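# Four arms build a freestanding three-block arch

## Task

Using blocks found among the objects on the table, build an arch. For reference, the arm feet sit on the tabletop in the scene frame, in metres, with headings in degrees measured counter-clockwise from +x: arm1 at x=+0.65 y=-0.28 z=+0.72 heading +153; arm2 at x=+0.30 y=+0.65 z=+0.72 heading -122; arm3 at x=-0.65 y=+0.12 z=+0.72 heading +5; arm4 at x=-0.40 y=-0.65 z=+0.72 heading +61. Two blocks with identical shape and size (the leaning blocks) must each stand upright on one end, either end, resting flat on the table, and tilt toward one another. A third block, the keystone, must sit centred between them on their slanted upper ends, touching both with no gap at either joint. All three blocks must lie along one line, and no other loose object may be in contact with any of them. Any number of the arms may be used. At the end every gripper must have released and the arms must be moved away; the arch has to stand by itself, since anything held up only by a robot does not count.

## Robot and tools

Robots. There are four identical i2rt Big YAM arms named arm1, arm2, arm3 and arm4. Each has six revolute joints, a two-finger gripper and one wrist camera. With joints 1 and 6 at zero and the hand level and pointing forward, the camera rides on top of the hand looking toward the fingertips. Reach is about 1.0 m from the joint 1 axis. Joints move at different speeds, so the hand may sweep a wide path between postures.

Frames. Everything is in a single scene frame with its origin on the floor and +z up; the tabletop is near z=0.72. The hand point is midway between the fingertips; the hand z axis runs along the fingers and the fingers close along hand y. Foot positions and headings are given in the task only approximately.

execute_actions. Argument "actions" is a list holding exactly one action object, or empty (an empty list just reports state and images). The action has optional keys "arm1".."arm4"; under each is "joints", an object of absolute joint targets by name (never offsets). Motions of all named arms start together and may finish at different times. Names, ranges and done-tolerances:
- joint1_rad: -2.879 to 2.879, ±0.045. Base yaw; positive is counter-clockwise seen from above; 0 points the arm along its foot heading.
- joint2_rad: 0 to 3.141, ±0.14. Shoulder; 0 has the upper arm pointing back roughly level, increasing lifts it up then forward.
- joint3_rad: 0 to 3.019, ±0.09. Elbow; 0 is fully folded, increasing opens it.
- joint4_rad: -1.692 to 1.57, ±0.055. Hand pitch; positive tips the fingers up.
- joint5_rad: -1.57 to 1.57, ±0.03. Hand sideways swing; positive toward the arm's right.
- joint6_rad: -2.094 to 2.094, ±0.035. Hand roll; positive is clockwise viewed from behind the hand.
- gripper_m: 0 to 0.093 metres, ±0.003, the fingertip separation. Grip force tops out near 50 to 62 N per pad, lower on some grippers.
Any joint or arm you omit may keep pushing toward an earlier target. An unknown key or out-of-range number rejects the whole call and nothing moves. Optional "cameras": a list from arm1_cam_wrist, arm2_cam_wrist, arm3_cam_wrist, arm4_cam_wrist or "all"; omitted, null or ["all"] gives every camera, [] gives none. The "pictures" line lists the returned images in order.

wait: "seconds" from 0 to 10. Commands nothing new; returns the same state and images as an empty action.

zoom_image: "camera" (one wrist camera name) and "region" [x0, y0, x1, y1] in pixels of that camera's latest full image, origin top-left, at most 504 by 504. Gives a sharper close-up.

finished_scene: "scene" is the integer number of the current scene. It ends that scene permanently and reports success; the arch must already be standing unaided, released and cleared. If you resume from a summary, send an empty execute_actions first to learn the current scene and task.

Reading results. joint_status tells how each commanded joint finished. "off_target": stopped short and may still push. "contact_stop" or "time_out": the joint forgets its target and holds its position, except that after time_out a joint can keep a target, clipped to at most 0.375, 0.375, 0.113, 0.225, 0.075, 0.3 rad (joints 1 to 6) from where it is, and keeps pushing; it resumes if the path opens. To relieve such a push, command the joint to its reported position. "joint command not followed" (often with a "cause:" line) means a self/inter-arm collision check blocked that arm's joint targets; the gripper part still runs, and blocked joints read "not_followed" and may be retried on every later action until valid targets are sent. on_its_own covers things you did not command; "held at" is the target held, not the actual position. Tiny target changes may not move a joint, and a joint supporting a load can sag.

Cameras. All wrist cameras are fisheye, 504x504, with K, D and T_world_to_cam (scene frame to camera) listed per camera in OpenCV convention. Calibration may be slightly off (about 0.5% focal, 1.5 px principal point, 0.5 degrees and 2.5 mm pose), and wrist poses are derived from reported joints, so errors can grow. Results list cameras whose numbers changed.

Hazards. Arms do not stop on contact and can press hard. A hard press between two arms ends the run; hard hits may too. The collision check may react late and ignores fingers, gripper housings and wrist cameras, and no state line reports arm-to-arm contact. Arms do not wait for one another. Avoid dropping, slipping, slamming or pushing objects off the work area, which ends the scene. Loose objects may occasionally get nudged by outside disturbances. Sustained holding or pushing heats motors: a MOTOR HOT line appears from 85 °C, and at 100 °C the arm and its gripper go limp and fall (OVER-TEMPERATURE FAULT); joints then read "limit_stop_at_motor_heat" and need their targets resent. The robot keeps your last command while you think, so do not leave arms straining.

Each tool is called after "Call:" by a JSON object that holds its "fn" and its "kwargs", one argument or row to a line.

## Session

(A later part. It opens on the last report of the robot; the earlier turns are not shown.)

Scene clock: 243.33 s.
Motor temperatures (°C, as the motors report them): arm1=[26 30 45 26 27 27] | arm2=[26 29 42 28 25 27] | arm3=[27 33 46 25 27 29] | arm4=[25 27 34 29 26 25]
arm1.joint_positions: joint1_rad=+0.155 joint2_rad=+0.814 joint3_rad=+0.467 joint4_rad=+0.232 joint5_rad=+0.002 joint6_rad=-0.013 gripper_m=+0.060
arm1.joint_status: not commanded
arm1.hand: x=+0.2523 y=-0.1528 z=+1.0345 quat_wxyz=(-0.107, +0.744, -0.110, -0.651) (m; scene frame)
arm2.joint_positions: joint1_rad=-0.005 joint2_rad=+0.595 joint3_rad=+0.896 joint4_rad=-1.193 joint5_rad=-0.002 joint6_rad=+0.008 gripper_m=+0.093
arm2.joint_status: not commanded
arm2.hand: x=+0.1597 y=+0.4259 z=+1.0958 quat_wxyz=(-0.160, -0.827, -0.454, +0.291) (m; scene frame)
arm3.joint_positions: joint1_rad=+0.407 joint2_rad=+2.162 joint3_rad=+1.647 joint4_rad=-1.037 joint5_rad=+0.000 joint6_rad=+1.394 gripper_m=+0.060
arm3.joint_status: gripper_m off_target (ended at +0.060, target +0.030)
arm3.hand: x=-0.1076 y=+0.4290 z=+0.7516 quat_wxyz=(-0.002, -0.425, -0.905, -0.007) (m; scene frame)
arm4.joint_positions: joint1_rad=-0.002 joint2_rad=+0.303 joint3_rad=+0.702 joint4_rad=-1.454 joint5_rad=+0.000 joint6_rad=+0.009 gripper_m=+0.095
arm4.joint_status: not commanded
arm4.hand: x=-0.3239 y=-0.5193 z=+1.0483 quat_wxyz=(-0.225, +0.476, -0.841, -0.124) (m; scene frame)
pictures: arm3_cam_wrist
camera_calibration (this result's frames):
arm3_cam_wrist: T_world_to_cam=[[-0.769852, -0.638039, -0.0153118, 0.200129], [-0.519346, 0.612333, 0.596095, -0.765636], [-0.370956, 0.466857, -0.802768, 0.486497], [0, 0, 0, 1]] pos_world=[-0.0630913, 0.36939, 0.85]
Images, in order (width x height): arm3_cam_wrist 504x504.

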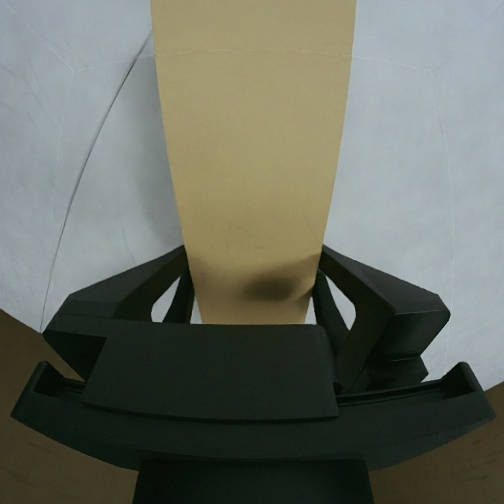

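Call:
{"fn": "execute_actions", "kwargs": {
  "actions": [
    {"arm3":{"joints":{"joint2_rad":1.7,"joint3_rad":1.5,"joint4_rad":-1.3}}}
  ],
  "cameras": []
}}

Call:
{"fn": "execute_actions", "kwargs": {
  "actions": [
    {"arm3":{"joints":{"joint1_rad":-0.41,"joint6_rad":0,"joint4_rad":-0.6}}}
  ],
  "cameras": []
}}

Call:
{"fn": "execute_actions", "kwargs": {
  "actions": [
    {"arm3":{"joints":{"joint2_rad":1.3,"joint3_rad":0.62,"joint4_rad":0.39}},"arm1":{"joints":{"joint2_rad":1.36,"joint3_rad":0.78,"joint4_rad":0.27}}}
  ],
  "cameras": ["arm2_cam_wrist","arm4_cam_wrist"]
}}

Scene clock: 253.67 s.
Motor temperatures (°C, as the motors report them): arm1=[26 30 45 26 27 27] | arm2=[26 29 42 28 25 27] | arm3=[27 33 45 25 27 29] | arm4=[25 27 34 29 26 25]
arm1.joint_positions: joint1_rad=+0.155 joint2_rad=+0.814 joint3_rad=+0.467 joint4_rad=+0.232 joint5_rad=+0.002 joint6_rad=-0.013 gripper_m=+0.060
arm1.joint_status: not commanded
arm1.hand: x=+0.2523 y=-0.1528 z=+1.0345 quat_wxyz=(-0.107, +0.744, -0.110, -0.651) (m; scene frame)
arm2.joint_positions: joint1_rad=-0.005 joint2_rad=+0.595 joint3_rad=+0.896 joint4_rad=-1.193 joint5_rad=-0.002 joint6_rad=+0.008 gripper_m=+0.093
arm2.joint_status: not commanded
arm2.hand: x=+0.1597 y=+0.4259 z=+1.0958 quat_wxyz=(-0.160, -0.827, -0.454, +0.291) (m; scene frame)
arm3.joint_positions: joint1_rad=+0.407 joint2_rad=+1.716 joint3_rad=+1.468 joint4_rad=-1.290 joint5_rad=+0.001 joint6_rad=+1.394 gripper_m=+0.060
arm3.joint_status: all done
arm3.hand: x=-0.1969 y=+0.3773 z=+0.9351 quat_wxyz=(-0.007, -0.425, -0.905, -0.013) (m; scene frame)
arm4.joint_positions: joint1_rad=-0.002 joint2_rad=+0.303 joint3_rad=+0.702 joint4_rad=-1.454 joint5_rad=+0.000 joint6_rad=+0.009 gripper_m=+0.095
arm4.joint_status: not commanded
arm4.hand: x=-0.3239 y=-0.5193 z=+1.0483 quat_wxyz=(-0.225, +0.476, -0.841, -0.124) (m; scene frame)
pictures: none
No camera images: the call's "cameras" was empty. Leave "cameras" out to get every camera's image.

Scene clock: 255.73 s.
Motor temperatures (°C, as the motors report them): arm1=[26 30 45 26 27 27] | arm2=[26 29 42 28 25 27] | arm3=[27 33 46 25 27 29] | arm4=[25 27 34 29 26 25]
arm1.joint_positions: joint1_rad=+0.155 joint2_rad=+0.814 joint3_rad=+0.467 joint4_rad=+0.232 joint5_rad=+0.002 joint6_rad=-0.013 gripper_m=+0.060
arm1.joint_status: not commanded
arm1.hand: x=+0.2523 y=-0.1528 z=+1.0345 quat_wxyz=(-0.107, +0.744, -0.110, -0.651) (m; scene frame)
arm2.joint_positions: joint1_rad=-0.005 joint2_rad=+0.595 joint3_rad=+0.896 joint4_rad=-1.193 joint5_rad=-0.002 joint6_rad=+0.008 gripper_m=+0.093
arm2.joint_status: not commanded
arm2.hand: x=+0.1597 y=+0.4259 z=+1.0958 quat_wxyz=(-0.160, -0.827, -0.454, +0.291) (m; scene frame)
arm3.joint_positions: joint1_rad=-0.412 joint2_rad=+1.718 joint3_rad=+1.468 joint4_rad=-0.642 joint5_rad=+0.000 joint6_rad=+0.010 gripper_m=+0.060
arm3.joint_status: all done
arm3.hand: x=-0.0122 y=-0.0795 z=+0.9866 quat_wxyz=(-0.327, -0.146, -0.932, +0.048) (m; scene frame)
arm4.joint_positions: joint1_rad=-0.002 joint2_rad=+0.303 joint3_rad=+0.702 joint4_rad=-1.454 joint5_rad=+0.000 joint6_rad=+0.009 gripper_m=+0.095
arm4.joint_status: not commanded
arm4.hand: x=-0.3239 y=-0.5193 z=+1.0483 quat_wxyz=(-0.225, +0.476, -0.841, -0.124) (m; scene frame)
pictures: none
No camera images: the call's "cameras" was empty. Leave "cameras" out to get every camera's image.

Scene clock: 257.30 s.
Motor temperatures (°C, as the motors report them): arm1=[26 30 45 26 27 27] | arm2=[26 29 42 28 25 27] | arm3=[27 33 46 25 27 29] | arm4=[25 27 34 29 26 25]
arm1.joint_positions: joint1_rad=+0.155 joint2_rad=+1.402 joint3_rad=+0.729 joint4_rad=+0.238 joint5_rad=+0.002 joint6_rad=-0.013 gripper_m=+0.060
arm1.joint_status: all done
arm1.hand: x=+0.1284 y=-0.1130 z=+0.9114 quat_wxyz=(-0.087, +0.838, -0.124, -0.524) (m; scene frame)
arm2.joint_positions: joint1_rad=-0.005 joint2_rad=+0.595 joint3_rad=+0.896 joint4_rad=-1.193 joint5_rad=-0.002 joint6_rad=+0.008 gripper_m=+0.093
arm2.joint_status: not commanded
arm2.hand: x=+0.1597 y=+0.4259 z=+1.0958 quat_wxyz=(-0.160, -0.827, -0.454, +0.291) (m; scene frame)
arm3.joint_positions: joint1_rad=-0.412 joint2_rad=+1.330 joint3_rad=+0.578 joint4_rad=+0.336 joint5_rad=+0.000 joint6_rad=+0.009 gripper_m=+0.060
arm3.joint_status: all done
arm3.hand: x=-0.1725 y=-0.0296 z=+0.9324 quat_wxyz=(-0.538, -0.130, -0.829, +0.079) (m; scene frame)
arm4.joint_positions: joint1_rad=-0.002 joint2_rad=+0.303 joint3_rad=+0.702 joint4_rad=-1.454 joint5_rad=+0.000 joint6_rad=+0.009 gripper_m=+0.095
arm4.joint_status: not commanded
arm4.hand: x=-0.3239 y=-0.5193 z=+1.0483 quat_wxyz=(-0.225, +0.476, -0.841, -0.124) (m; scene frame)
pictures: arm2_cam_wrist, arm4_cam_wrist
camera_calibration (this result's frames):
arm2_cam_wrist: T_world_to_cam=[[-0.835923, 0.54874, 0.0108245, -0.109743], [0.547021, 0.834588, -0.065046, -0.367507], [-0.0447273, -0.0484522, -0.997824, 1.24368], [0, 0, 0, 1]] pos_world=[0.164923, 0.427196, 1.21825]
arm4_cam_wrist: T_world_to_cam=[[0.854279, -0.519803, 0.00363607, 0.00751151], [-0.517486, -0.849767, 0.100521, -0.709152], [-0.0491611, -0.0877542, -0.994928, 1.10855], [0, 0, 0, 1]] pos_world=[-0.318895, -0.50143, 1.17418]
Images, in order (width x height): arm2_cam_wrist 504x504, arm4_cam_wrist 504x504.

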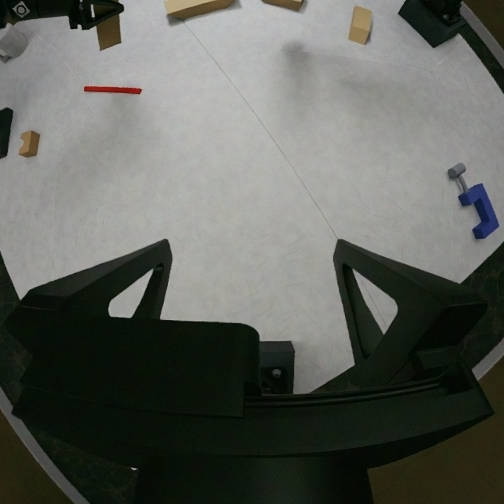

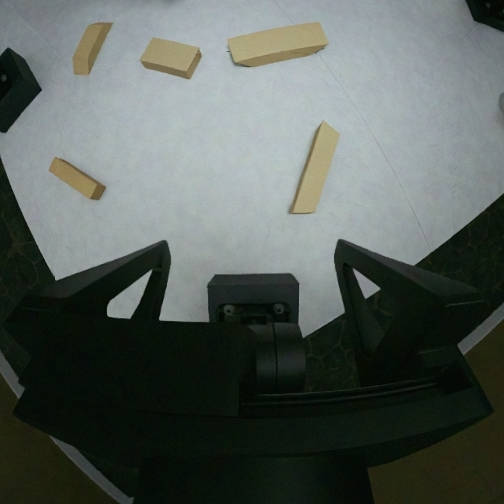

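Call:
{"fn": "execute_actions", "kwargs": {
  "actions": [
    {"arm4":{"joints":{"joint1_rad":-0.10,"joint2_rad":1.87,"joint3_rad":1.43,"joint4_rad":-1.08,"joint6_rad":1.237}},"arm2":{"joints":{"joint1_rad":0.1,"joint2_rad":1.2,"joint3_rad":0.5,"joint4_rad":0.75}}}
  ],
  "cameras": ["arm2_cam_wrist","arm4_cam_wrist"]
}}

Scene clock: 271.97 s.
Motor temperatures (°C, as the motors report them): arm1=[26 31 45 26 27 27] | arm2=[26 29 42 28 25 27] | arm3=[27 32 47 26 27 29] | arm4=[25 27 35 29 26 25]
arm1.joint_positions: joint1_rad=+0.155 joint2_rad=+1.402 joint3_rad=+0.729 joint4_rad=+0.238 joint5_rad=+0.002 joint6_rad=-0.013 gripper_m=+0.060
arm1.joint_status: not commanded
arm1.hand: x=+0.1284 y=-0.1130 z=+0.9114 quat_wxyz=(-0.087, +0.838, -0.124, -0.524) (m; scene frame)
arm2.joint_positions: joint1_rad=+0.097 joint2_rad=+1.202 joint3_rad=+0.479 joint4_rad=+0.731 joint5_rad=-0.001 joint6_rad=+0.008 gripper_m=+0.093
arm2.joint_status: all done
arm2.hand: x=+0.0871 y=+0.2198 z=+1.0320 quat_wxyz=(-0.375, -0.599, -0.372, +0.602) (m; scene frame)
arm3.joint_positions: joint1_rad=-0.412 joint2_rad=+1.330 joint3_rad=+0.578 joint4_rad=+0.336 joint5_rad=+0.000 joint6_rad=+0.009 gripper_m=+0.060
arm3.joint_status: not commanded
arm3.hand: x=-0.1725 y=-0.0296 z=+0.9324 quat_wxyz=(-0.538, -0.130, -0.829, +0.079) (m; scene frame)
arm4.joint_positions: joint1_rad=-0.097 joint2_rad=+1.863 joint3_rad=+1.407 joint4_rad=-1.078 joint5_rad=+0.000 joint6_rad=+1.227 gripper_m=+0.095
arm4.joint_status: all done
arm4.hand: x=-0.0775 y=-0.2092 z=+0.8674 quat_wxyz=(-0.014, -0.143, -0.990, -0.016) (m; scene frame)
pictures: arm2_cam_wrist, arm4_cam_wrist
camera_calibration (this result's frames):
arm2_cam_wrist: T_world_to_cam=[[-0.888711, 0.45844, -0.00516217, -0.0157085], [0.264679, 0.503835, -0.82225, 0.718774], [-0.374351, -0.732109, -0.569103, 0.90326], [0, 0, 0, 1]] pos_world=[0.133932, 0.306342, 1.10498]
arm4_cam_wrist: T_world_to_cam=[[-0.286539, -0.957418, -0.0353018, -0.187379], [-0.798346, 0.218237, 0.561263, -0.497974], [-0.529659, 0.189007, -0.826884, 0.842778], [0, 0, 0, 1]] pos_world=[-0.00486201, -0.230015, 0.969759]
Images, in order (width x height): arm2_cam_wrist 504x504, arm4_cam_wrist 504x504.

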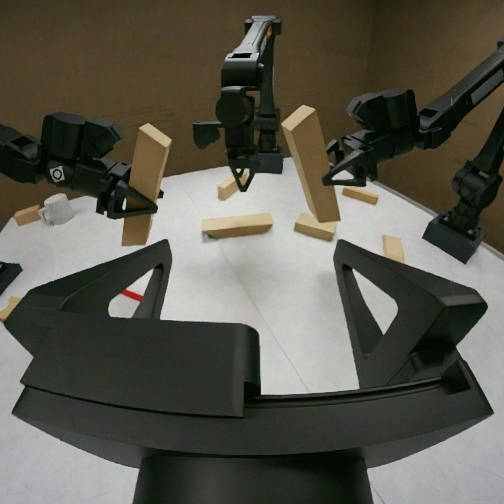

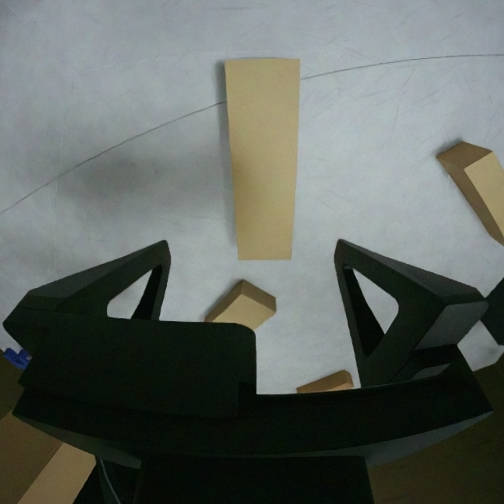

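Call:
{"fn": "execute_actions", "kwargs": {
  "actions": [
    {"arm4":{"joints":{"joint1_rad":-0.135,"joint2_rad":1.97,"joint3_rad":1.4,"joint4_rad":-0.98,"joint6_rad":1.21}}}
  ],
  "cameras": ["arm4_cam_wrist"]
}}

Scene clock: 279.40 s.
Motor temperatures (°C, as the motors report them): arm1=[26 31 45 26 27 27] | arm2=[26 29 42 28 25 27] | arm3=[27 32 47 26 27 29] | arm4=[25 28 35 29 26 25]
arm1.joint_positions: joint1_rad=+0.155 joint2_rad=+1.402 joint3_rad=+0.729 joint4_rad=+0.238 joint5_rad=+0.002 joint6_rad=-0.013 gripper_m=+0.060
arm1.joint_status: not commanded
arm1.hand: x=+0.1284 y=-0.1130 z=+0.9114 quat_wxyz=(-0.087, +0.838, -0.124, -0.524) (m; scene frame)
arm2.joint_positions: joint1_rad=+0.097 joint2_rad=+1.202 joint3_rad=+0.479 joint4_rad=+0.731 joint5_rad=-0.001 joint6_rad=+0.008 gripper_m=+0.093
arm2.joint_status: not commanded
arm2.hand: x=+0.0871 y=+0.2198 z=+1.0320 quat_wxyz=(-0.375, -0.599, -0.372, +0.602) (m; scene frame)
arm3.joint_positions: joint1_rad=-0.412 joint2_rad=+1.330 joint3_rad=+0.578 joint4_rad=+0.336 joint5_rad=+0.000 joint6_rad=+0.009 gripper_m=+0.060
arm3.joint_status: not commanded
arm3.hand: x=-0.1725 y=-0.0296 z=+0.9324 quat_wxyz=(-0.538, -0.130, -0.829, +0.079) (m; scene frame)
arm4.joint_positions: joint1_rad=-0.136 joint2_rad=+1.962 joint3_rad=+1.396 joint4_rad=-0.990 joint5_rad=+0.000 joint6_rad=+1.219 gripper_m=+0.095
arm4.joint_status: all done
arm4.hand: x=-0.0558 y=-0.2166 z=+0.8115 quat_wxyz=(-0.009, -0.158, -0.987, -0.006) (m; scene frame)
pictures: arm4_cam_wrist
camera_calibration (this result's frames):
arm4_cam_wrist: T_world_to_cam=[[-0.315812, -0.948713, -0.0143722, -0.206974], [-0.783667, 0.252271, 0.56765, -0.444634], [-0.534911, 0.190533, -0.823145, 0.806503], [0, 0, 0, 1]] pos_world=[0.0175984, -0.237856, 0.91329]
Images, in order (width x height): arm4_cam_wrist 504x504.

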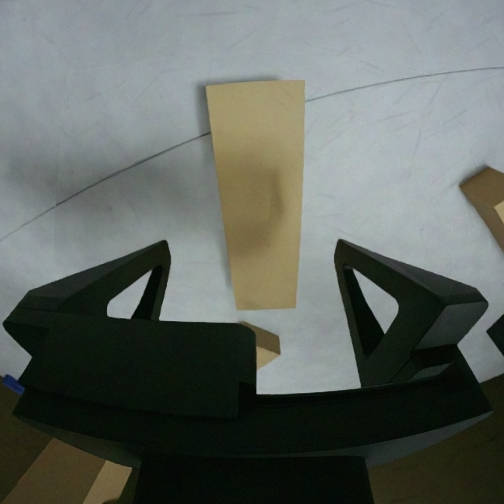

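Call:
{"fn": "execute_actions", "kwargs": {
  "actions": [
    {"arm4":{"joints":{"joint1_rad":-0.108,"joint2_rad":2.055,"joint3_rad":1.375,"joint4_rad":-0.86,"joint6_rad":1.27}}}
  ],
  "cameras": ["arm4_cam_wrist"]
}}

Call:
{"fn": "execute_actions", "kwargs": {
  "actions": [
    {"arm4":{"joints":{"gripper_m":0.03}}}
  ],
  "cameras": ["arm4_cam_wrist"]
}}

Scene clock: 284.10 s.
Motor temperatures (°C, as the motors report them): arm1=[26 31 45 26 27 27] | arm2=[26 29 42 28 25 27] | arm3=[27 32 48 26 27 29] | arm4=[25 28 34 29 26 25]
arm1.joint_positions: joint1_rad=+0.155 joint2_rad=+1.402 joint3_rad=+0.729 joint4_rad=+0.238 joint5_rad=+0.002 joint6_rad=-0.013 gripper_m=+0.060
arm1.joint_status: not commanded
arm1.hand: x=+0.1284 y=-0.1130 z=+0.9114 quat_wxyz=(-0.087, +0.838, -0.124, -0.524) (m; scene frame)
arm2.joint_positions: joint1_rad=+0.097 joint2_rad=+1.202 joint3_rad=+0.479 joint4_rad=+0.731 joint5_rad=-0.001 joint6_rad=+0.008 gripper_m=+0.093
arm2.joint_status: not commanded
arm2.hand: x=+0.0871 y=+0.2198 z=+1.0320 quat_wxyz=(-0.375, -0.599, -0.372, +0.602) (m; scene frame)
arm3.joint_positions: joint1_rad=-0.412 joint2_rad=+1.330 joint3_rad=+0.578 joint4_rad=+0.336 joint5_rad=+0.000 joint6_rad=+0.009 gripper_m=+0.060
arm3.joint_status: not commanded
arm3.hand: x=-0.1725 y=-0.0296 z=+0.9324 quat_wxyz=(-0.538, -0.130, -0.829, +0.079) (m; scene frame)
arm4.joint_positions: joint1_rad=-0.110 joint2_rad=+2.043 joint3_rad=+1.372 joint4_rad=-0.871 joint5_rad=+0.000 joint6_rad=+1.261 gripper_m=+0.095
arm4.joint_status: all done
arm4.hand: x=-0.0628 y=-0.2034 z=+0.7614 quat_wxyz=(-0.012, -0.166, -0.986, -0.013) (m; scene frame)
pictures: arm4_cam_wrist
camera_calibration (this result's frames):
arm4_cam_wrist: T_world_to_cam=[[-0.331354, -0.943063, -0.0289211, -0.186119], [-0.784157, 0.258215, 0.56429, -0.421199], [-0.524693, 0.209658, -0.82507, 0.764992], [0, 0, 0, 1]] pos_world=[0.00942912, -0.227149, 0.863468]
Images, in order (width x height): arm4_cam_wrist 504x504.

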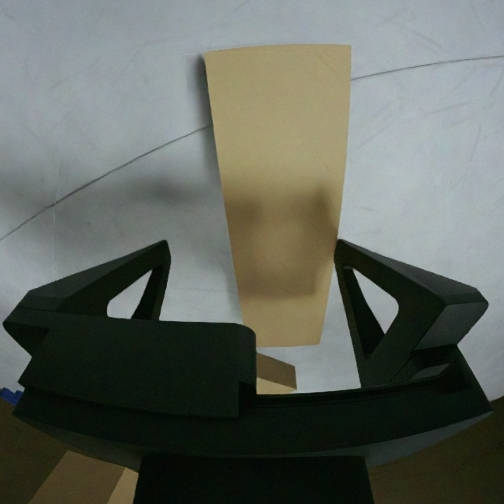

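Scene clock: 284.73 s.
Motor temperatures (°C, as the motors report them): arm1=[26 31 45 26 27 27] | arm2=[26 29 42 29 25 27] | arm3=[27 32 48 26 27 29] | arm4=[25 28 34 29 26 25]
arm1.joint_positions: joint1_rad=+0.155 joint2_rad=+1.402 joint3_rad=+0.729 joint4_rad=+0.238 joint5_rad=+0.002 joint6_rad=-0.013 gripper_m=+0.060
arm1.joint_status: not commanded
arm1.hand: x=+0.1284 y=-0.1130 z=+0.9114 quat_wxyz=(-0.087, +0.838, -0.124, -0.524) (m; scene frame)
arm2.joint_positions: joint1_rad=+0.097 joint2_rad=+1.202 joint3_rad=+0.479 joint4_rad=+0.731 joint5_rad=-0.001 joint6_rad=+0.008 gripper_m=+0.093
arm2.joint_status: not commanded
arm2.hand: x=+0.0871 y=+0.2198 z=+1.0320 quat_wxyz=(-0.375, -0.599, -0.372, +0.602) (m; scene frame)
arm3.joint_positions: joint1_rad=-0.412 joint2_rad=+1.330 joint3_rad=+0.578 joint4_rad=+0.336 joint5_rad=+0.000 joint6_rad=+0.009 gripper_m=+0.060
arm3.joint_status: not commanded
arm3.hand: x=-0.1725 y=-0.0296 z=+0.9324 quat_wxyz=(-0.538, -0.130, -0.829, +0.079) (m; scene frame)
arm4.joint_positions: joint1_rad=-0.110 joint2_rad=+2.043 joint3_rad=+1.372 joint4_rad=-0.871 joint5_rad=+0.000 joint6_rad=+1.261 gripper_m=+0.030
arm4.joint_status: all done
arm4.hand: x=-0.0628 y=-0.2034 z=+0.7614 quat_wxyz=(-0.012, -0.166, -0.986, -0.013) (m; scene frame)
pictures: arm4_cam_wrist
camera_calibration (this result's frames):
arm4_cam_wrist: T_world_to_cam=[[-0.331713, -0.942937, -0.0289285, -0.18611], [-0.784054, 0.258508, 0.564299, -0.42114], [-0.52462, 0.209867, -0.825063, 0.765034], [0, 0, 0, 1]] pos_world=[0.00942091, -0.227177, 0.863467]
Images, in order (width x height): arm4_cam_wrist 504x504.

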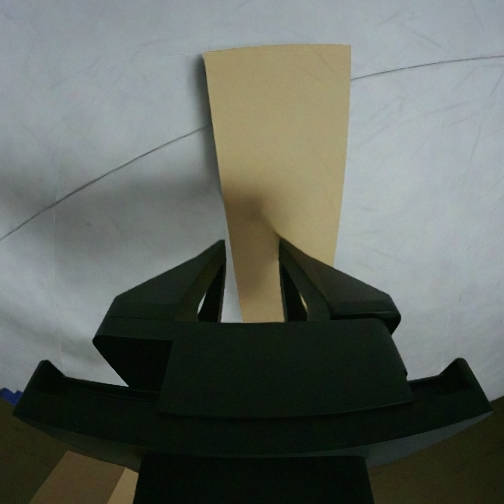

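Call:
{"fn": "execute_actions", "kwargs": {
  "actions": [
    {"arm4":{"joints":{"gripper_m":0.093,"joint1_rad":-0.145}}}
  ],
  "cameras": ["arm4_cam_wrist"]
}}

Scene clock: 288.83 s.
Motor temperatures (°C, as the motors report them): arm1=[26 31 45 26 27 27] | arm2=[26 29 42 29 25 27] | arm3=[27 31 48 26 27 29] | arm4=[25 28 34 29 26 25]
arm1.joint_positions: joint1_rad=+0.155 joint2_rad=+1.402 joint3_rad=+0.729 joint4_rad=+0.238 joint5_rad=+0.002 joint6_rad=-0.013 gripper_m=+0.060
arm1.joint_status: not commanded
arm1.hand: x=+0.1284 y=-0.1130 z=+0.9114 quat_wxyz=(-0.087, +0.838, -0.124, -0.524) (m; scene frame)
arm2.joint_positions: joint1_rad=+0.097 joint2_rad=+1.202 joint3_rad=+0.479 joint4_rad=+0.731 joint5_rad=-0.001 joint6_rad=+0.008 gripper_m=+0.093
arm2.joint_status: not commanded
arm2.hand: x=+0.0871 y=+0.2198 z=+1.0320 quat_wxyz=(-0.375, -0.599, -0.372, +0.602) (m; scene frame)
arm3.joint_positions: joint1_rad=-0.412 joint2_rad=+1.330 joint3_rad=+0.578 joint4_rad=+0.336 joint5_rad=+0.000 joint6_rad=+0.009 gripper_m=+0.060
arm3.joint_status: not commanded
arm3.hand: x=-0.1725 y=-0.0296 z=+0.9324 quat_wxyz=(-0.538, -0.130, -0.829, +0.079) (m; scene frame)
arm4.joint_positions: joint1_rad=-0.146 joint2_rad=+2.043 joint3_rad=+1.372 joint4_rad=-0.871 joint5_rad=+0.000 joint6_rad=+1.262 gripper_m=+0.093
arm4.joint_status: all done
arm4.hand: x=-0.0472 y=-0.2155 z=+0.7616 quat_wxyz=(-0.012, -0.183, -0.983, -0.013) (m; scene frame)
pictures: arm4_cam_wrist
camera_calibration (this result's frames):
arm4_cam_wrist: T_world_to_cam=[[-0.364945, -0.930567, -0.0293159, -0.190962], [-0.774443, 0.285939, 0.564337, -0.399607], [-0.516771, 0.228656, -0.825024, 0.780274], [0, 0, 0, 1]] pos_world=[0.0240593, -0.241854, 0.86366]
Images, in order (width x height): arm4_cam_wrist 504x504.

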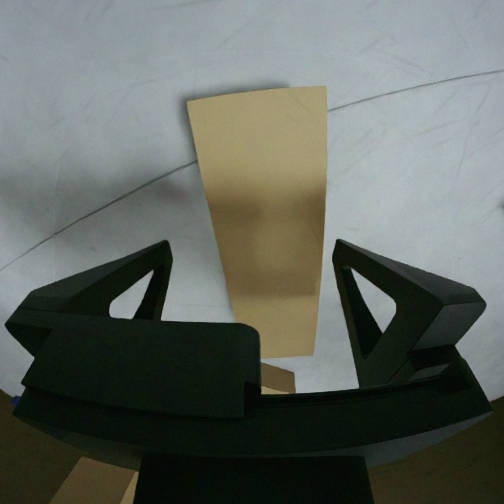

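Call:
{"fn": "execute_actions", "kwargs": {
  "actions": [
    {"arm4":{"joints":{"joint1_rad":-0.122,"joint2_rad":2.065,"joint3_rad":1.33,"joint4_rad":-0.81,"joint6_rad":1.175}}}
  ],
  "cameras": ["arm4_cam_wrist"]
}}

Scene clock: 296.37 s.
Motor temperatures (°C, as the motors report them): arm1=[26 31 45 26 27 27] | arm2=[26 29 42 29 25 27] | arm3=[27 31 48 26 27 29] | arm4=[25 29 34 29 26 25]
arm1.joint_positions: joint1_rad=+0.155 joint2_rad=+1.402 joint3_rad=+0.729 joint4_rad=+0.238 joint5_rad=+0.002 joint6_rad=-0.013 gripper_m=+0.060
arm1.joint_status: not commanded
arm1.hand: x=+0.1284 y=-0.1130 z=+0.9114 quat_wxyz=(-0.087, +0.838, -0.124, -0.524) (m; scene frame)
arm2.joint_positions: joint1_rad=+0.097 joint2_rad=+1.202 joint3_rad=+0.479 joint4_rad=+0.731 joint5_rad=-0.001 joint6_rad=+0.008 gripper_m=+0.093
arm2.joint_status: not commanded
arm2.hand: x=+0.0871 y=+0.2198 z=+1.0320 quat_wxyz=(-0.375, -0.599, -0.372, +0.602) (m; scene frame)
arm3.joint_positions: joint1_rad=-0.412 joint2_rad=+1.330 joint3_rad=+0.578 joint4_rad=+0.336 joint5_rad=+0.000 joint6_rad=+0.009 gripper_m=+0.060
arm3.joint_status: not commanded
arm3.hand: x=-0.1725 y=-0.0296 z=+0.9324 quat_wxyz=(-0.538, -0.130, -0.829, +0.079) (m; scene frame)
arm4.joint_positions: joint1_rad=-0.125 joint2_rad=+2.043 joint3_rad=+1.330 joint4_rad=-0.821 joint5_rad=+0.000 joint6_rad=+1.184 gripper_m=+0.093
arm4.joint_status: all done
arm4.hand: x=-0.0613 y=-0.2154 z=+0.7490 quat_wxyz=(-0.014, -0.135, -0.991, -0.015) (m; scene frame)
pictures: arm4_cam_wrist
camera_calibration (this result's frames):
arm4_cam_wrist: T_world_to_cam=[[-0.272279, -0.961622, -0.033884, -0.193882], [-0.801944, 0.207325, 0.56027, -0.419017], [-0.531742, 0.179723, -0.827617, 0.753109], [0, 0, 0, 1]] pos_world=[0.0116418, -0.234919, 0.851479]
Images, in order (width x height): arm4_cam_wrist 504x504.

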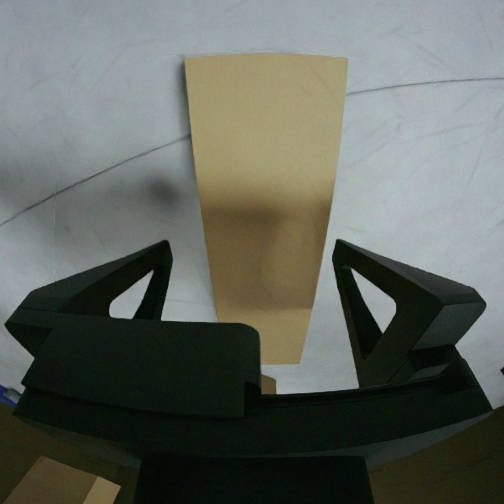

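Good; a little lower and grip.

Call:
{"fn": "execute_actions", "kwargs": {
  "actions": [
    {"arm4":{"joints":{"joint2_rad":2.08}}}
  ],
  "cameras": []
}}

Call:
{"fn": "execute_actions", "kwargs": {
  "actions": [
    {"arm4":{"joints":{"gripper_m":0.03}}}
  ],
  "cameras": ["arm4_cam_wrist"]
}}

Scene clock: 300.87 s.
Motor temperatures (°C, as the motors report them): arm1=[26 31 45 26 27 27] | arm2=[26 29 42 29 25 27] | arm3=[27 31 48 26 27 29] | arm4=[25 29 34 29 26 25]
arm1.joint_positions: joint1_rad=+0.155 joint2_rad=+1.402 joint3_rad=+0.729 joint4_rad=+0.238 joint5_rad=+0.002 joint6_rad=-0.013 gripper_m=+0.060
arm1.joint_status: not commanded
arm1.hand: x=+0.1284 y=-0.1130 z=+0.9114 quat_wxyz=(-0.087, +0.838, -0.124, -0.524) (m; scene frame)
arm2.joint_positions: joint1_rad=+0.097 joint2_rad=+1.202 joint3_rad=+0.479 joint4_rad=+0.731 joint5_rad=-0.001 joint6_rad=+0.008 gripper_m=+0.093
arm2.joint_status: not commanded
arm2.hand: x=+0.0871 y=+0.2198 z=+1.0320 quat_wxyz=(-0.375, -0.599, -0.372, +0.602) (m; scene frame)
arm3.joint_positions: joint1_rad=-0.412 joint2_rad=+1.330 joint3_rad=+0.578 joint4_rad=+0.336 joint5_rad=+0.000 joint6_rad=+0.009 gripper_m=+0.060
arm3.joint_status: not commanded
arm3.hand: x=-0.1725 y=-0.0296 z=+0.9324 quat_wxyz=(-0.538, -0.130, -0.829, +0.079) (m; scene frame)
arm4.joint_positions: joint1_rad=-0.125 joint2_rad=+2.051 joint3_rad=+1.330 joint4_rad=-0.821 joint5_rad=+0.000 joint6_rad=+1.184 gripper_m=+0.093
arm4.joint_status: all done
arm4.hand: x=-0.0621 y=-0.2165 z=+0.7448 quat_wxyz=(-0.012, -0.135, -0.991, -0.012) (m; scene frame)
pictures: none
No camera images: the call's "cameras" was empty. Leave "cameras" out to get every camera's image.

Scene clock: 301.50 s.
Motor temperatures (°C, as the motors report them): arm1=[26 31 45 26 27 27] | arm2=[26 29 42 29 25 27] | arm3=[27 31 48 26 27 29] | arm4=[25 29 34 29 26 25]
arm1.joint_positions: joint1_rad=+0.155 joint2_rad=+1.402 joint3_rad=+0.729 joint4_rad=+0.238 joint5_rad=+0.002 joint6_rad=-0.013 gripper_m=+0.060
arm1.joint_status: not commanded
arm1.hand: x=+0.1284 y=-0.1130 z=+0.9114 quat_wxyz=(-0.087, +0.838, -0.124, -0.524) (m; scene frame)
arm2.joint_positions: joint1_rad=+0.097 joint2_rad=+1.202 joint3_rad=+0.479 joint4_rad=+0.731 joint5_rad=-0.001 joint6_rad=+0.008 gripper_m=+0.093
arm2.joint_status: not commanded
arm2.hand: x=+0.0871 y=+0.2198 z=+1.0320 quat_wxyz=(-0.375, -0.599, -0.372, +0.602) (m; scene frame)
arm3.joint_positions: joint1_rad=-0.412 joint2_rad=+1.330 joint3_rad=+0.578 joint4_rad=+0.336 joint5_rad=+0.000 joint6_rad=+0.009 gripper_m=+0.060
arm3.joint_status: not commanded
arm3.hand: x=-0.1725 y=-0.0296 z=+0.9324 quat_wxyz=(-0.538, -0.130, -0.829, +0.079) (m; scene frame)
arm4.joint_positions: joint1_rad=-0.125 joint2_rad=+2.051 joint3_rad=+1.329 joint4_rad=-0.819 joint5_rad=+0.000 joint6_rad=+1.182 gripper_m=+0.060
arm4.joint_status: gripper_m off_target (ended at +0.060, target +0.030)
arm4.hand: x=-0.0619 y=-0.2164 z=+0.7445 quat_wxyz=(-0.013, -0.134, -0.991, -0.012) (m; scene frame)
pictures: arm4_cam_wrist
camera_calibration (this result's frames):
arm4_cam_wrist: T_world_to_cam=[[-0.270633, -0.962284, -0.0276857, -0.199859], [-0.800293, 0.208904, 0.56204, -0.417656], [-0.535059, 0.174263, -0.826646, 0.747074], [0, 0, 0, 1]] pos_world=[0.011393, -0.235259, 0.846772]
Images, in order (width x height): arm4_cam_wrist 504x504.

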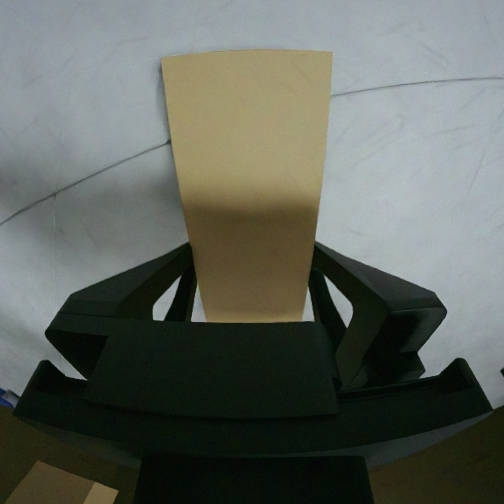

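Call:
{"fn": "execute_actions", "kwargs": {
  "actions": [
    {"arm4":{"joints":{"joint2_rad":1.65,"joint3_rad":1.36,"joint4_rad":-1.27}},"arm1":{"joints":{"joint2_rad":1.63,"joint3_rad":0.82,"joint4_rad":0.52}},"arm3":{"joints":{"joint2_rad":1.68,"joint3_rad":0.66,"joint4_rad":0.76}}}
  ],
  "cameras": ["arm2_cam_wrist"]
}}

Call:
{"fn": "zoom_image", "kwargs": {
  "camera": "arm2_cam_wrist",
  "region": [90,60,410,300]
}}

Scene clock: 315.90 s.
Motor temperatures (°C, as the motors report them): arm1=[26 31 45 26 27 27] | arm2=[26 29 42 29 25 27] | arm3=[27 31 48 26 27 29] | arm4=[25 29 34 29 26 25]
arm1.joint_positions: joint1_rad=+0.155 joint2_rad=+1.676 joint3_rad=+0.763 joint4_rad=+0.474 joint5_rad=+0.002 joint6_rad=-0.013 gripper_m=+0.060
arm1.joint_status: all done
arm1.hand: x=+0.0929 y=-0.1015 z=+0.8306 quat_wxyz=(-0.087, +0.839, -0.124, -0.522) (m; scene frame)
arm2.joint_positions: joint1_rad=+0.097 joint2_rad=+1.202 joint3_rad=+0.479 joint4_rad=+0.731 joint5_rad=-0.001 joint6_rad=+0.008 gripper_m=+0.093
arm2.joint_status: not commanded
arm2.hand: x=+0.0871 y=+0.2198 z=+1.0320 quat_wxyz=(-0.375, -0.599, -0.372, +0.602) (m; scene frame)
arm3.joint_positions: joint1_rad=-0.412 joint2_rad=+1.714 joint3_rad=+0.612 joint4_rad=+0.704 joint5_rad=+0.000 joint6_rad=+0.009 gripper_m=+0.060
arm3.joint_status: joint4_rad time_out (moved +0.368 of +0.424); the others done
arm3.on_its_own: joint4_rad reads +0.704 and still pushes toward +0.760 since a time_out
arm3.hand: x=-0.1338 y=-0.0417 z=+0.8380 quat_wxyz=(-0.546, -0.129, -0.824, +0.080) (m; scene frame)
arm4.joint_positions: joint1_rad=-0.125 joint2_rad=+1.644 joint3_rad=+1.329 joint4_rad=-1.262 joint5_rad=+0.000 joint6_rad=+1.182 gripper_m=+0.060
arm4.joint_status: all done
arm4.hand: x=-0.1082 y=-0.2730 z=+0.9465 quat_wxyz=(-0.004, -0.134, -0.991, +0.003) (m; scene frame)
pictures: arm2_cam_wrist
camera_calibration (this result's frames):
arm2_cam_wrist: T_world_to_cam=[[-0.888711, 0.45844, -0.00516217, -0.0157085], [0.264679, 0.503835, -0.82225, 0.718774], [-0.374351, -0.732109, -0.569103, 0.90326], [0, 0, 0, 1]] pos_world=[0.133932, 0.306342, 1.10498]
Images, in order (width x height): arm2_cam_wrist 504x504.

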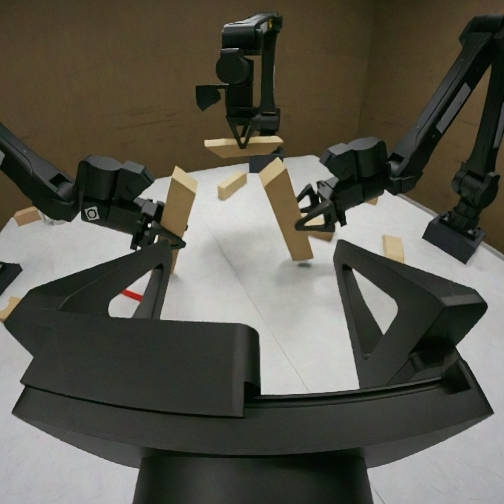

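Region (90, 60, 410, 300) of arm2_cam_wrist's 504x504 image, scaled by 1.575, with more detail than that image has; it fills the top 378 rows of this view, and the rest is white.

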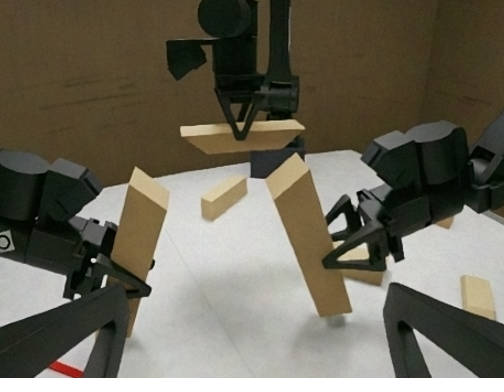

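Call:
{"fn": "execute_actions", "kwargs": {
  "actions": [
    {"arm1":{"joints":{"joint4_rad":0.61}},"arm3":{"joints":{"joint4_rad":0.82}},"arm2":{"joints":{"gripper_m":0.093,"joint2_rad":1.05,"joint4_rad":0.45}}}
  ],
  "cameras": ["arm2_cam_wrist"]
}}

Call:
{"fn": "zoom_image", "kwargs": {
  "camera": "arm2_cam_wrist",
  "region": [90,60,410,300]
}}

Scene clock: 324.10 s.
Motor temperatures (°C, as the motors report them): arm1=[26 32 45 26 27 27] | arm2=[26 29 42 29 25 27] | arm3=[27 32 47 26 27 29] | arm4=[25 29 34 29 26 25]
arm1.joint_positions: joint1_rad=+0.155 joint2_rad=+1.676 joint3_rad=+0.763 joint4_rad=+0.561 joint5_rad=+0.002 joint6_rad=-0.013 gripper_m=+0.060
arm1.joint_status: all done
arm1.hand: x=+0.0847 y=-0.0989 z=+0.8504 quat_wxyz=(-0.093, +0.815, -0.121, -0.559) (m; scene frame)
arm2.joint_positions: joint1_rad=+0.097 joint2_rad=+1.044 joint3_rad=+0.479 joint4_rad=+0.458 joint5_rad=-0.001 joint6_rad=+0.008 gripper_m=+0.093
arm2.joint_status: all done
arm2.hand: x=+0.0977 y=+0.2410 z=+1.0356 quat_wxyz=(-0.352, -0.633, -0.392, +0.567) (m; scene frame)
arm3.joint_positions: joint1_rad=-0.412 joint2_rad=+1.714 joint3_rad=+0.612 joint4_rad=+0.764 joint5_rad=+0.000 joint6_rad=+0.009 gripper_m=+0.060
arm3.joint_status: joint4_rad time_out (moved +0.059 of +0.116)
arm3.on_its_own: joint4_rad reads +0.764 and still pushes toward +0.820 since a time_out
arm3.hand: x=-0.1287 y=-0.0432 z=+0.8516 quat_wxyz=(-0.570, -0.127, -0.808, +0.084) (m; scene frame)
arm4.joint_positions: joint1_rad=-0.125 joint2_rad=+1.644 joint3_rad=+1.329 joint4_rad=-1.262 joint5_rad=+0.000 joint6_rad=+1.182 gripper_m=+0.060
arm4.joint_status: not commanded
arm4.hand: x=-0.1082 y=-0.2730 z=+0.9465 quat_wxyz=(-0.004, -0.134, -0.991, +0.003) (m; scene frame)
pictures: arm2_cam_wrist
camera_calibration (this result's frames):
arm2_cam_wrist: T_world_to_cam=[[-0.888175, 0.459494, -0.00323424, -0.0183515], [0.305486, 0.585199, -0.751146, 0.611046], [-0.343254, -0.668137, -0.660128, 1.00061], [0, 0, 0, 1]] pos_world=[0.140498, 0.319392, 1.11945]
Images, in order (width x height): arm2_cam_wrist 504x504.

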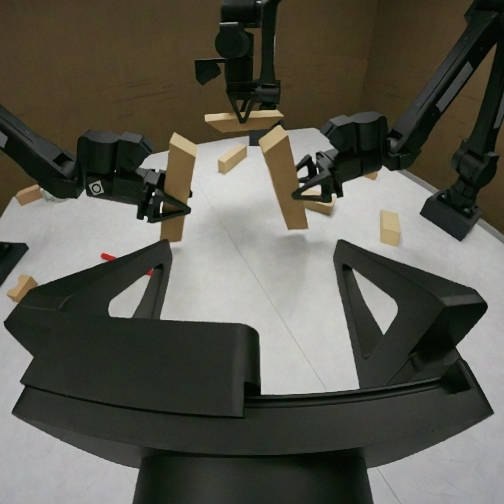

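Region (90, 60, 410, 300) of arm2_cam_wrist's 504x504 image, scaled by 1.575, with more detail than that image has; it fills the top 378 rows of this view, and the rest is white.

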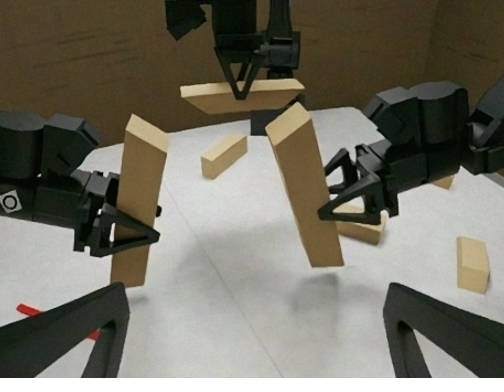

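Call:
{"fn": "execute_actions", "kwargs": {
  "actions": []
}}

Scene clock: 341.23 s.
Motor temperatures (°C, as the motors report them): arm1=[26 32 45 27 27 27] | arm2=[26 29 43 29 25 27] | arm3=[27 32 47 26 27 29] | arm4=[25 29 35 29 26 25]
arm1.joint_positions: joint1_rad=+0.155 joint2_rad=+1.676 joint3_rad=+0.763 joint4_rad=+0.561 joint5_rad=+0.002 joint6_rad=-0.013 gripper_m=+0.060
arm1.joint_status: all done
arm1.hand: x=+0.0847 y=-0.0989 z=+0.8504 quat_wxyz=(-0.093, +0.815, -0.121, -0.559) (m; scene frame)
arm2.joint_positions: joint1_rad=+0.097 joint2_rad=+1.044 joint3_rad=+0.479 joint4_rad=+0.458 joint5_rad=-0.001 joint6_rad=+0.008 gripper_m=+0.093
arm2.joint_status: all done
arm2.hand: x=+0.0977 y=+0.2410 z=+1.0356 quat_wxyz=(-0.352, -0.633, -0.392, +0.567) (m; scene frame)
arm3.joint_positions: joint1_rad=-0.412 joint2_rad=+1.714 joint3_rad=+0.612 joint4_rad=+0.764 joint5_rad=+0.000 joint6_rad=+0.009 gripper_m=+0.060
arm3.joint_status: joint4_rad time_out (moved +0.059 of +0.116)
arm3.on_its_own: joint4_rad reads +0.764 and still pushes toward +0.820 since a time_out
arm3.hand: x=-0.1287 y=-0.0432 z=+0.8516 quat_wxyz=(-0.570, -0.127, -0.808, +0.084) (m; scene frame)
arm4.joint_positions: joint1_rad=-0.125 joint2_rad=+1.644 joint3_rad=+1.329 joint4_rad=-1.262 joint5_rad=+0.000 joint6_rad=+1.182 gripper_m=+0.060
arm4.joint_status: not commanded
arm4.hand: x=-0.1082 y=-0.2730 z=+0.9465 quat_wxyz=(-0.004, -0.134, -0.991, +0.003) (m; scene frame)
pictures: arm1_cam_wrist, arm2_cam_wrist, arm3_cam_wrist, arm4_cam_wrist
camera_calibration (this result's frames):
arm1_cam_wrist: T_world_to_cam=[[0.302342, 0.953156, 0.00909242, 0.0602316], [0.800933, -0.248862, -0.544587, 0.37207], [-0.516813, 0.171934, -0.838655, 0.898989], [0, 0, 0, 1]] pos_world=[0.148396, -0.119383, 0.956019]
arm2_cam_wrist: T_world_to_cam=[[-0.888175, 0.459494, -0.00323424, -0.0183515], [0.305486, 0.585199, -0.751146, 0.611046], [-0.343254, -0.668137, -0.660128, 1.00061], [0, 0, 0, 1]] pos_world=[0.140498, 0.319392, 1.11945]
arm3_cam_wrist: T_world_to_cam=[[-0.300058, -0.953864, -0.0103892, -0.0732496], [-0.790701, 0.254795, -0.556662, 0.384218], [0.533627, -0.158816, -0.830674, 0.892553], [0, 0, 0, 1]] pos_world=[-0.194467, -0.0260152, 0.954539]
arm4_cam_wrist: T_world_to_cam=[[-0.271223, -0.962498, 0.00591479, -0.293167], [-0.78763, 0.22547, 0.573412, -0.561277], [-0.553242, 0.150864, -0.819246, 0.883777], [0, 0, 0, 1]] pos_world=[-0.0326497, -0.288952, 1.04761]
Images, in order (width x height): arm1_cam_wrist 504x504, arm2_cam_wrist 504x504, arm3_cam_wrist 504x504, arm4_cam_wrist 504x504.

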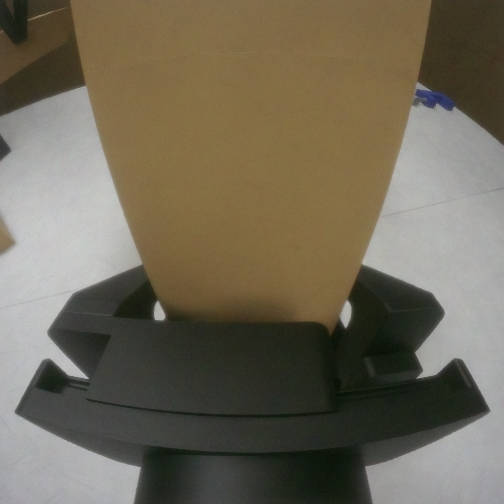

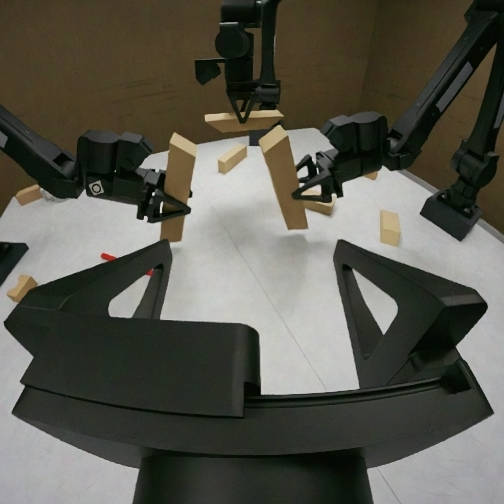

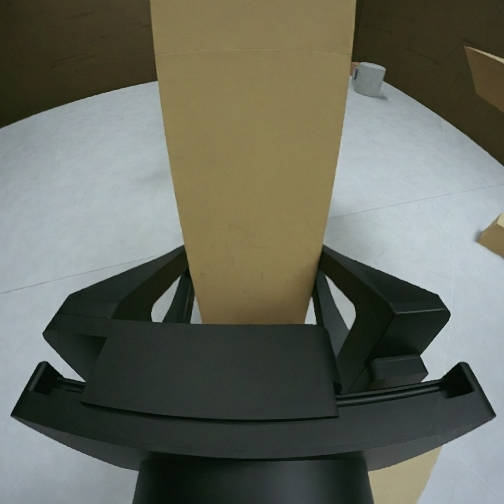

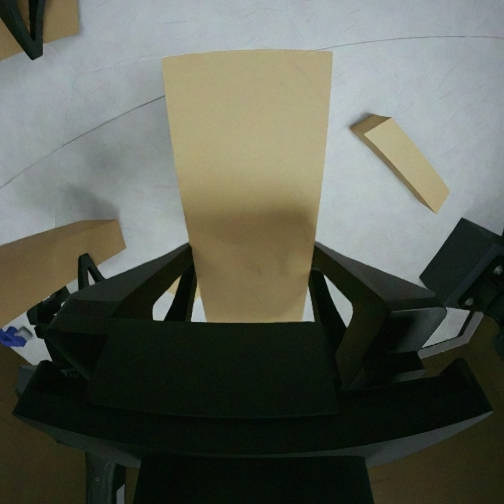

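Call:
{"fn": "execute_actions", "kwargs": {
  "actions": [
    {"arm1":{"joints":{"joint2_rad":1.755,"joint4_rad":0.68}},"arm3":{"joints":{"joint2_rad":1.82,"joint4_rad":0.93}},"arm4":{"joints":{"joint2_rad":1.5,"joint3_rad":1.33,"joint4_rad":-1.40}}}
  ],
  "cameras": ["arm2_cam_wrist"]
}}

Call:
{"fn": "zoom_image", "kwargs": {
  "camera": "arm2_cam_wrist",
  "region": [90, 60, 410, 300]
}}

Scene clock: 350.80 s.
Motor temperatures (°C, as the motors report them): arm1=[26 32 45 27 27 27] | arm2=[26 29 43 28 25 27] | arm3=[27 32 47 26 27 29] | arm4=[25 29 36 29 26 25]
arm1.joint_positions: joint1_rad=+0.155 joint2_rad=+1.792 joint3_rad=+0.770 joint4_rad=+0.643 joint5_rad=+0.002 joint6_rad=-0.008 gripper_m=+0.060
arm1.joint_status: all done
arm1.hand: x=+0.0804 y=-0.0977 z=+0.8054 quat_wxyz=(-0.089, +0.823, -0.124, -0.548) (m; scene frame)
arm2.joint_positions: joint1_rad=+0.097 joint2_rad=+1.044 joint3_rad=+0.479 joint4_rad=+0.458 joint5_rad=-0.001 joint6_rad=+0.008 gripper_m=+0.093
arm2.joint_status: not commanded
arm2.hand: x=+0.0977 y=+0.2410 z=+1.0356 quat_wxyz=(-0.352, -0.633, -0.392, +0.567) (m; scene frame)
arm3.joint_positions: joint1_rad=-0.412 joint2_rad=+1.849 joint3_rad=+0.619 joint4_rad=+0.876 joint5_rad=+0.000 joint6_rad=+0.009 gripper_m=+0.060
arm3.joint_status: all done
arm3.hand: x=-0.1275 y=-0.0436 z=+0.8087 quat_wxyz=(-0.563, -0.127, -0.812, +0.083) (m; scene frame)
arm4.joint_positions: joint1_rad=-0.125 joint2_rad=+1.508 joint3_rad=+1.316 joint4_rad=-1.392 joint5_rad=+0.000 joint6_rad=+1.182 gripper_m=+0.060
arm4.joint_status: all done
arm4.hand: x=-0.1342 y=-0.3057 z=+1.0011 quat_wxyz=(-0.002, -0.134, -0.991, +0.007) (m; scene frame)
pictures: arm2_cam_wrist
camera_calibration (this result's frames):
arm2_cam_wrist: T_world_to_cam=[[-0.888175, 0.459494, -0.00323424, -0.0183515], [0.305486, 0.585199, -0.751146, 0.611046], [-0.343254, -0.668137, -0.660128, 1.00061], [0, 0, 0, 1]] pos_world=[0.140498, 0.319392, 1.11945]
Images, in order (width x height): arm2_cam_wrist 504x504.

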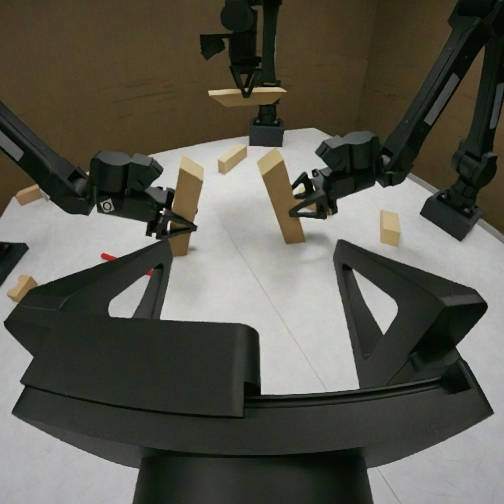

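Region (90, 60, 410, 300) of arm2_cam_wrist's 504x504 image, scaled by 1.575, with more detail than that image has; it fills the top 378 rows of this view, and the rest is white.

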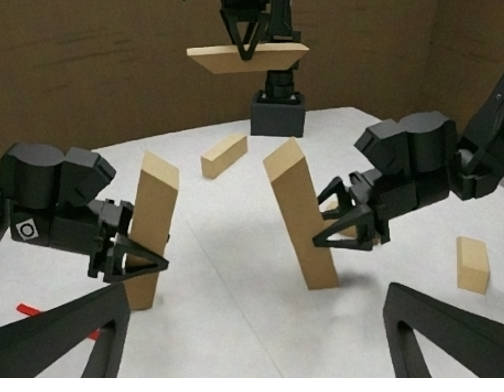

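Call:
{"fn": "execute_actions", "kwargs": {
  "actions": [
    {"arm1":{"joints":{"joint4_rad":0.71}},"arm3":{"joints":{"joint4_rad":0.955}},"arm4":{"joints":{"joint1_rad":-0.048,"joint2_rad":1.58,"joint3_rad":1.50,"joint4_rad":-1.50,"joint6_rad":1.26}}}
  ],
  "cameras": ["arm2_cam_wrist","arm4_cam_wrist"]
}}

Call:
{"fn": "zoom_image", "kwargs": {
  "camera": "arm2_cam_wrist",
  "region": [120, 60, 360, 270]
}}

Scene clock: 358.33 s.
Motor temperatures (°C, as the motors report them): arm1=[26 32 44 27 27 27] | arm2=[26 29 43 28 25 27] | arm3=[27 32 46 26 27 29] | arm4=[25 29 36 29 26 25]
arm1.joint_positions: joint1_rad=+0.155 joint2_rad=+1.792 joint3_rad=+0.770 joint4_rad=+0.661 joint5_rad=+0.002 joint6_rad=-0.008 gripper_m=+0.060
arm1.joint_status: all done
arm1.hand: x=+0.0788 y=-0.0972 z=+0.8095 quat_wxyz=(-0.090, +0.818, -0.123, -0.555) (m; scene frame)
arm2.joint_positions: joint1_rad=+0.097 joint2_rad=+1.044 joint3_rad=+0.479 joint4_rad=+0.458 joint5_rad=-0.001 joint6_rad=+0.008 gripper_m=+0.093
arm2.joint_status: not commanded
arm2.hand: x=+0.0977 y=+0.2410 z=+1.0356 quat_wxyz=(-0.352, -0.633, -0.392, +0.567) (m; scene frame)
arm3.joint_positions: joint1_rad=-0.412 joint2_rad=+1.849 joint3_rad=+0.619 joint4_rad=+0.898 joint5_rad=+0.000 joint6_rad=+0.009 gripper_m=+0.060
arm3.joint_status: joint4_rad time_out (moved +0.022 of +0.079)
arm3.on_its_own: joint4_rad reads +0.898 and still pushes toward +0.955 since a time_out
arm3.hand: x=-0.1257 y=-0.0442 z=+0.8138 quat_wxyz=(-0.572, -0.126, -0.806, +0.084) (m; scene frame)
arm4.joint_positions: joint1_rad=-0.041 joint2_rad=+1.585 joint3_rad=+1.444 joint4_rad=-1.490 joint5_rad=+0.000 joint6_rad=+1.251 gripper_m=+0.060
arm4.joint_status: all done
arm4.hand: x=-0.1529 y=-0.2668 z=+1.0158 quat_wxyz=(+0.008, -0.127, -0.991, +0.028) (m; scene frame)
pictures: arm2_cam_wrist, arm4_cam_wrist
camera_calibration (this result's frames):
arm2_cam_wrist: T_world_to_cam=[[-0.888175, 0.459494, -0.00323424, -0.0183515], [0.305486, 0.585199, -0.751146, 0.611046], [-0.343254, -0.668137, -0.660128, 1.00061], [0, 0, 0, 1]] pos_world=[0.140498, 0.319392, 1.11945]
arm4_cam_wrist: T_world_to_cam=[[-0.256107, -0.964924, 0.0577057, -0.350709], [-0.773976, 0.240458, 0.585783, -0.644092], [-0.579112, 0.105361, -0.808411, 0.88782], [0, 0, 0, 1]] pos_world=[-0.0741827, -0.277072, 1.11526]
Images, in order (width x height): arm2_cam_wrist 504x504, arm4_cam_wrist 504x504.

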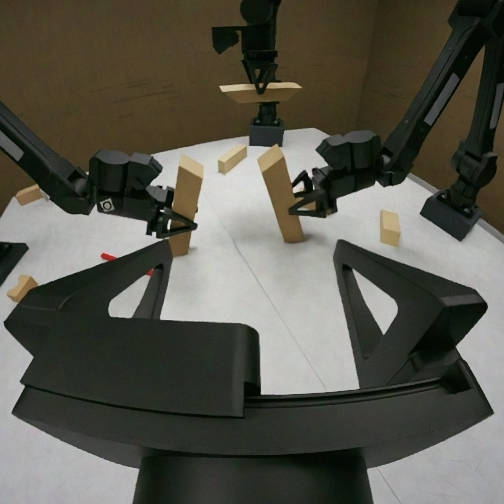

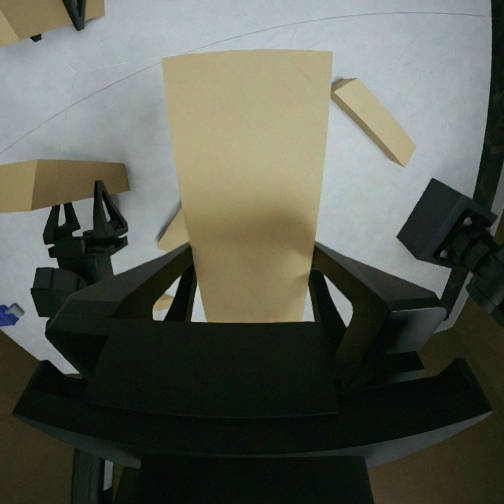

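Region (120, 60, 360, 270) of arm2_cam_wrist's 504x504 image, scaled by 2.100, with more detail than that image has; it fills the top 441 rows of this view, and the rest is white.

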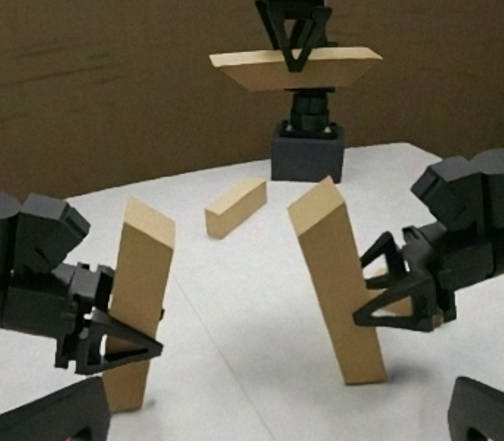

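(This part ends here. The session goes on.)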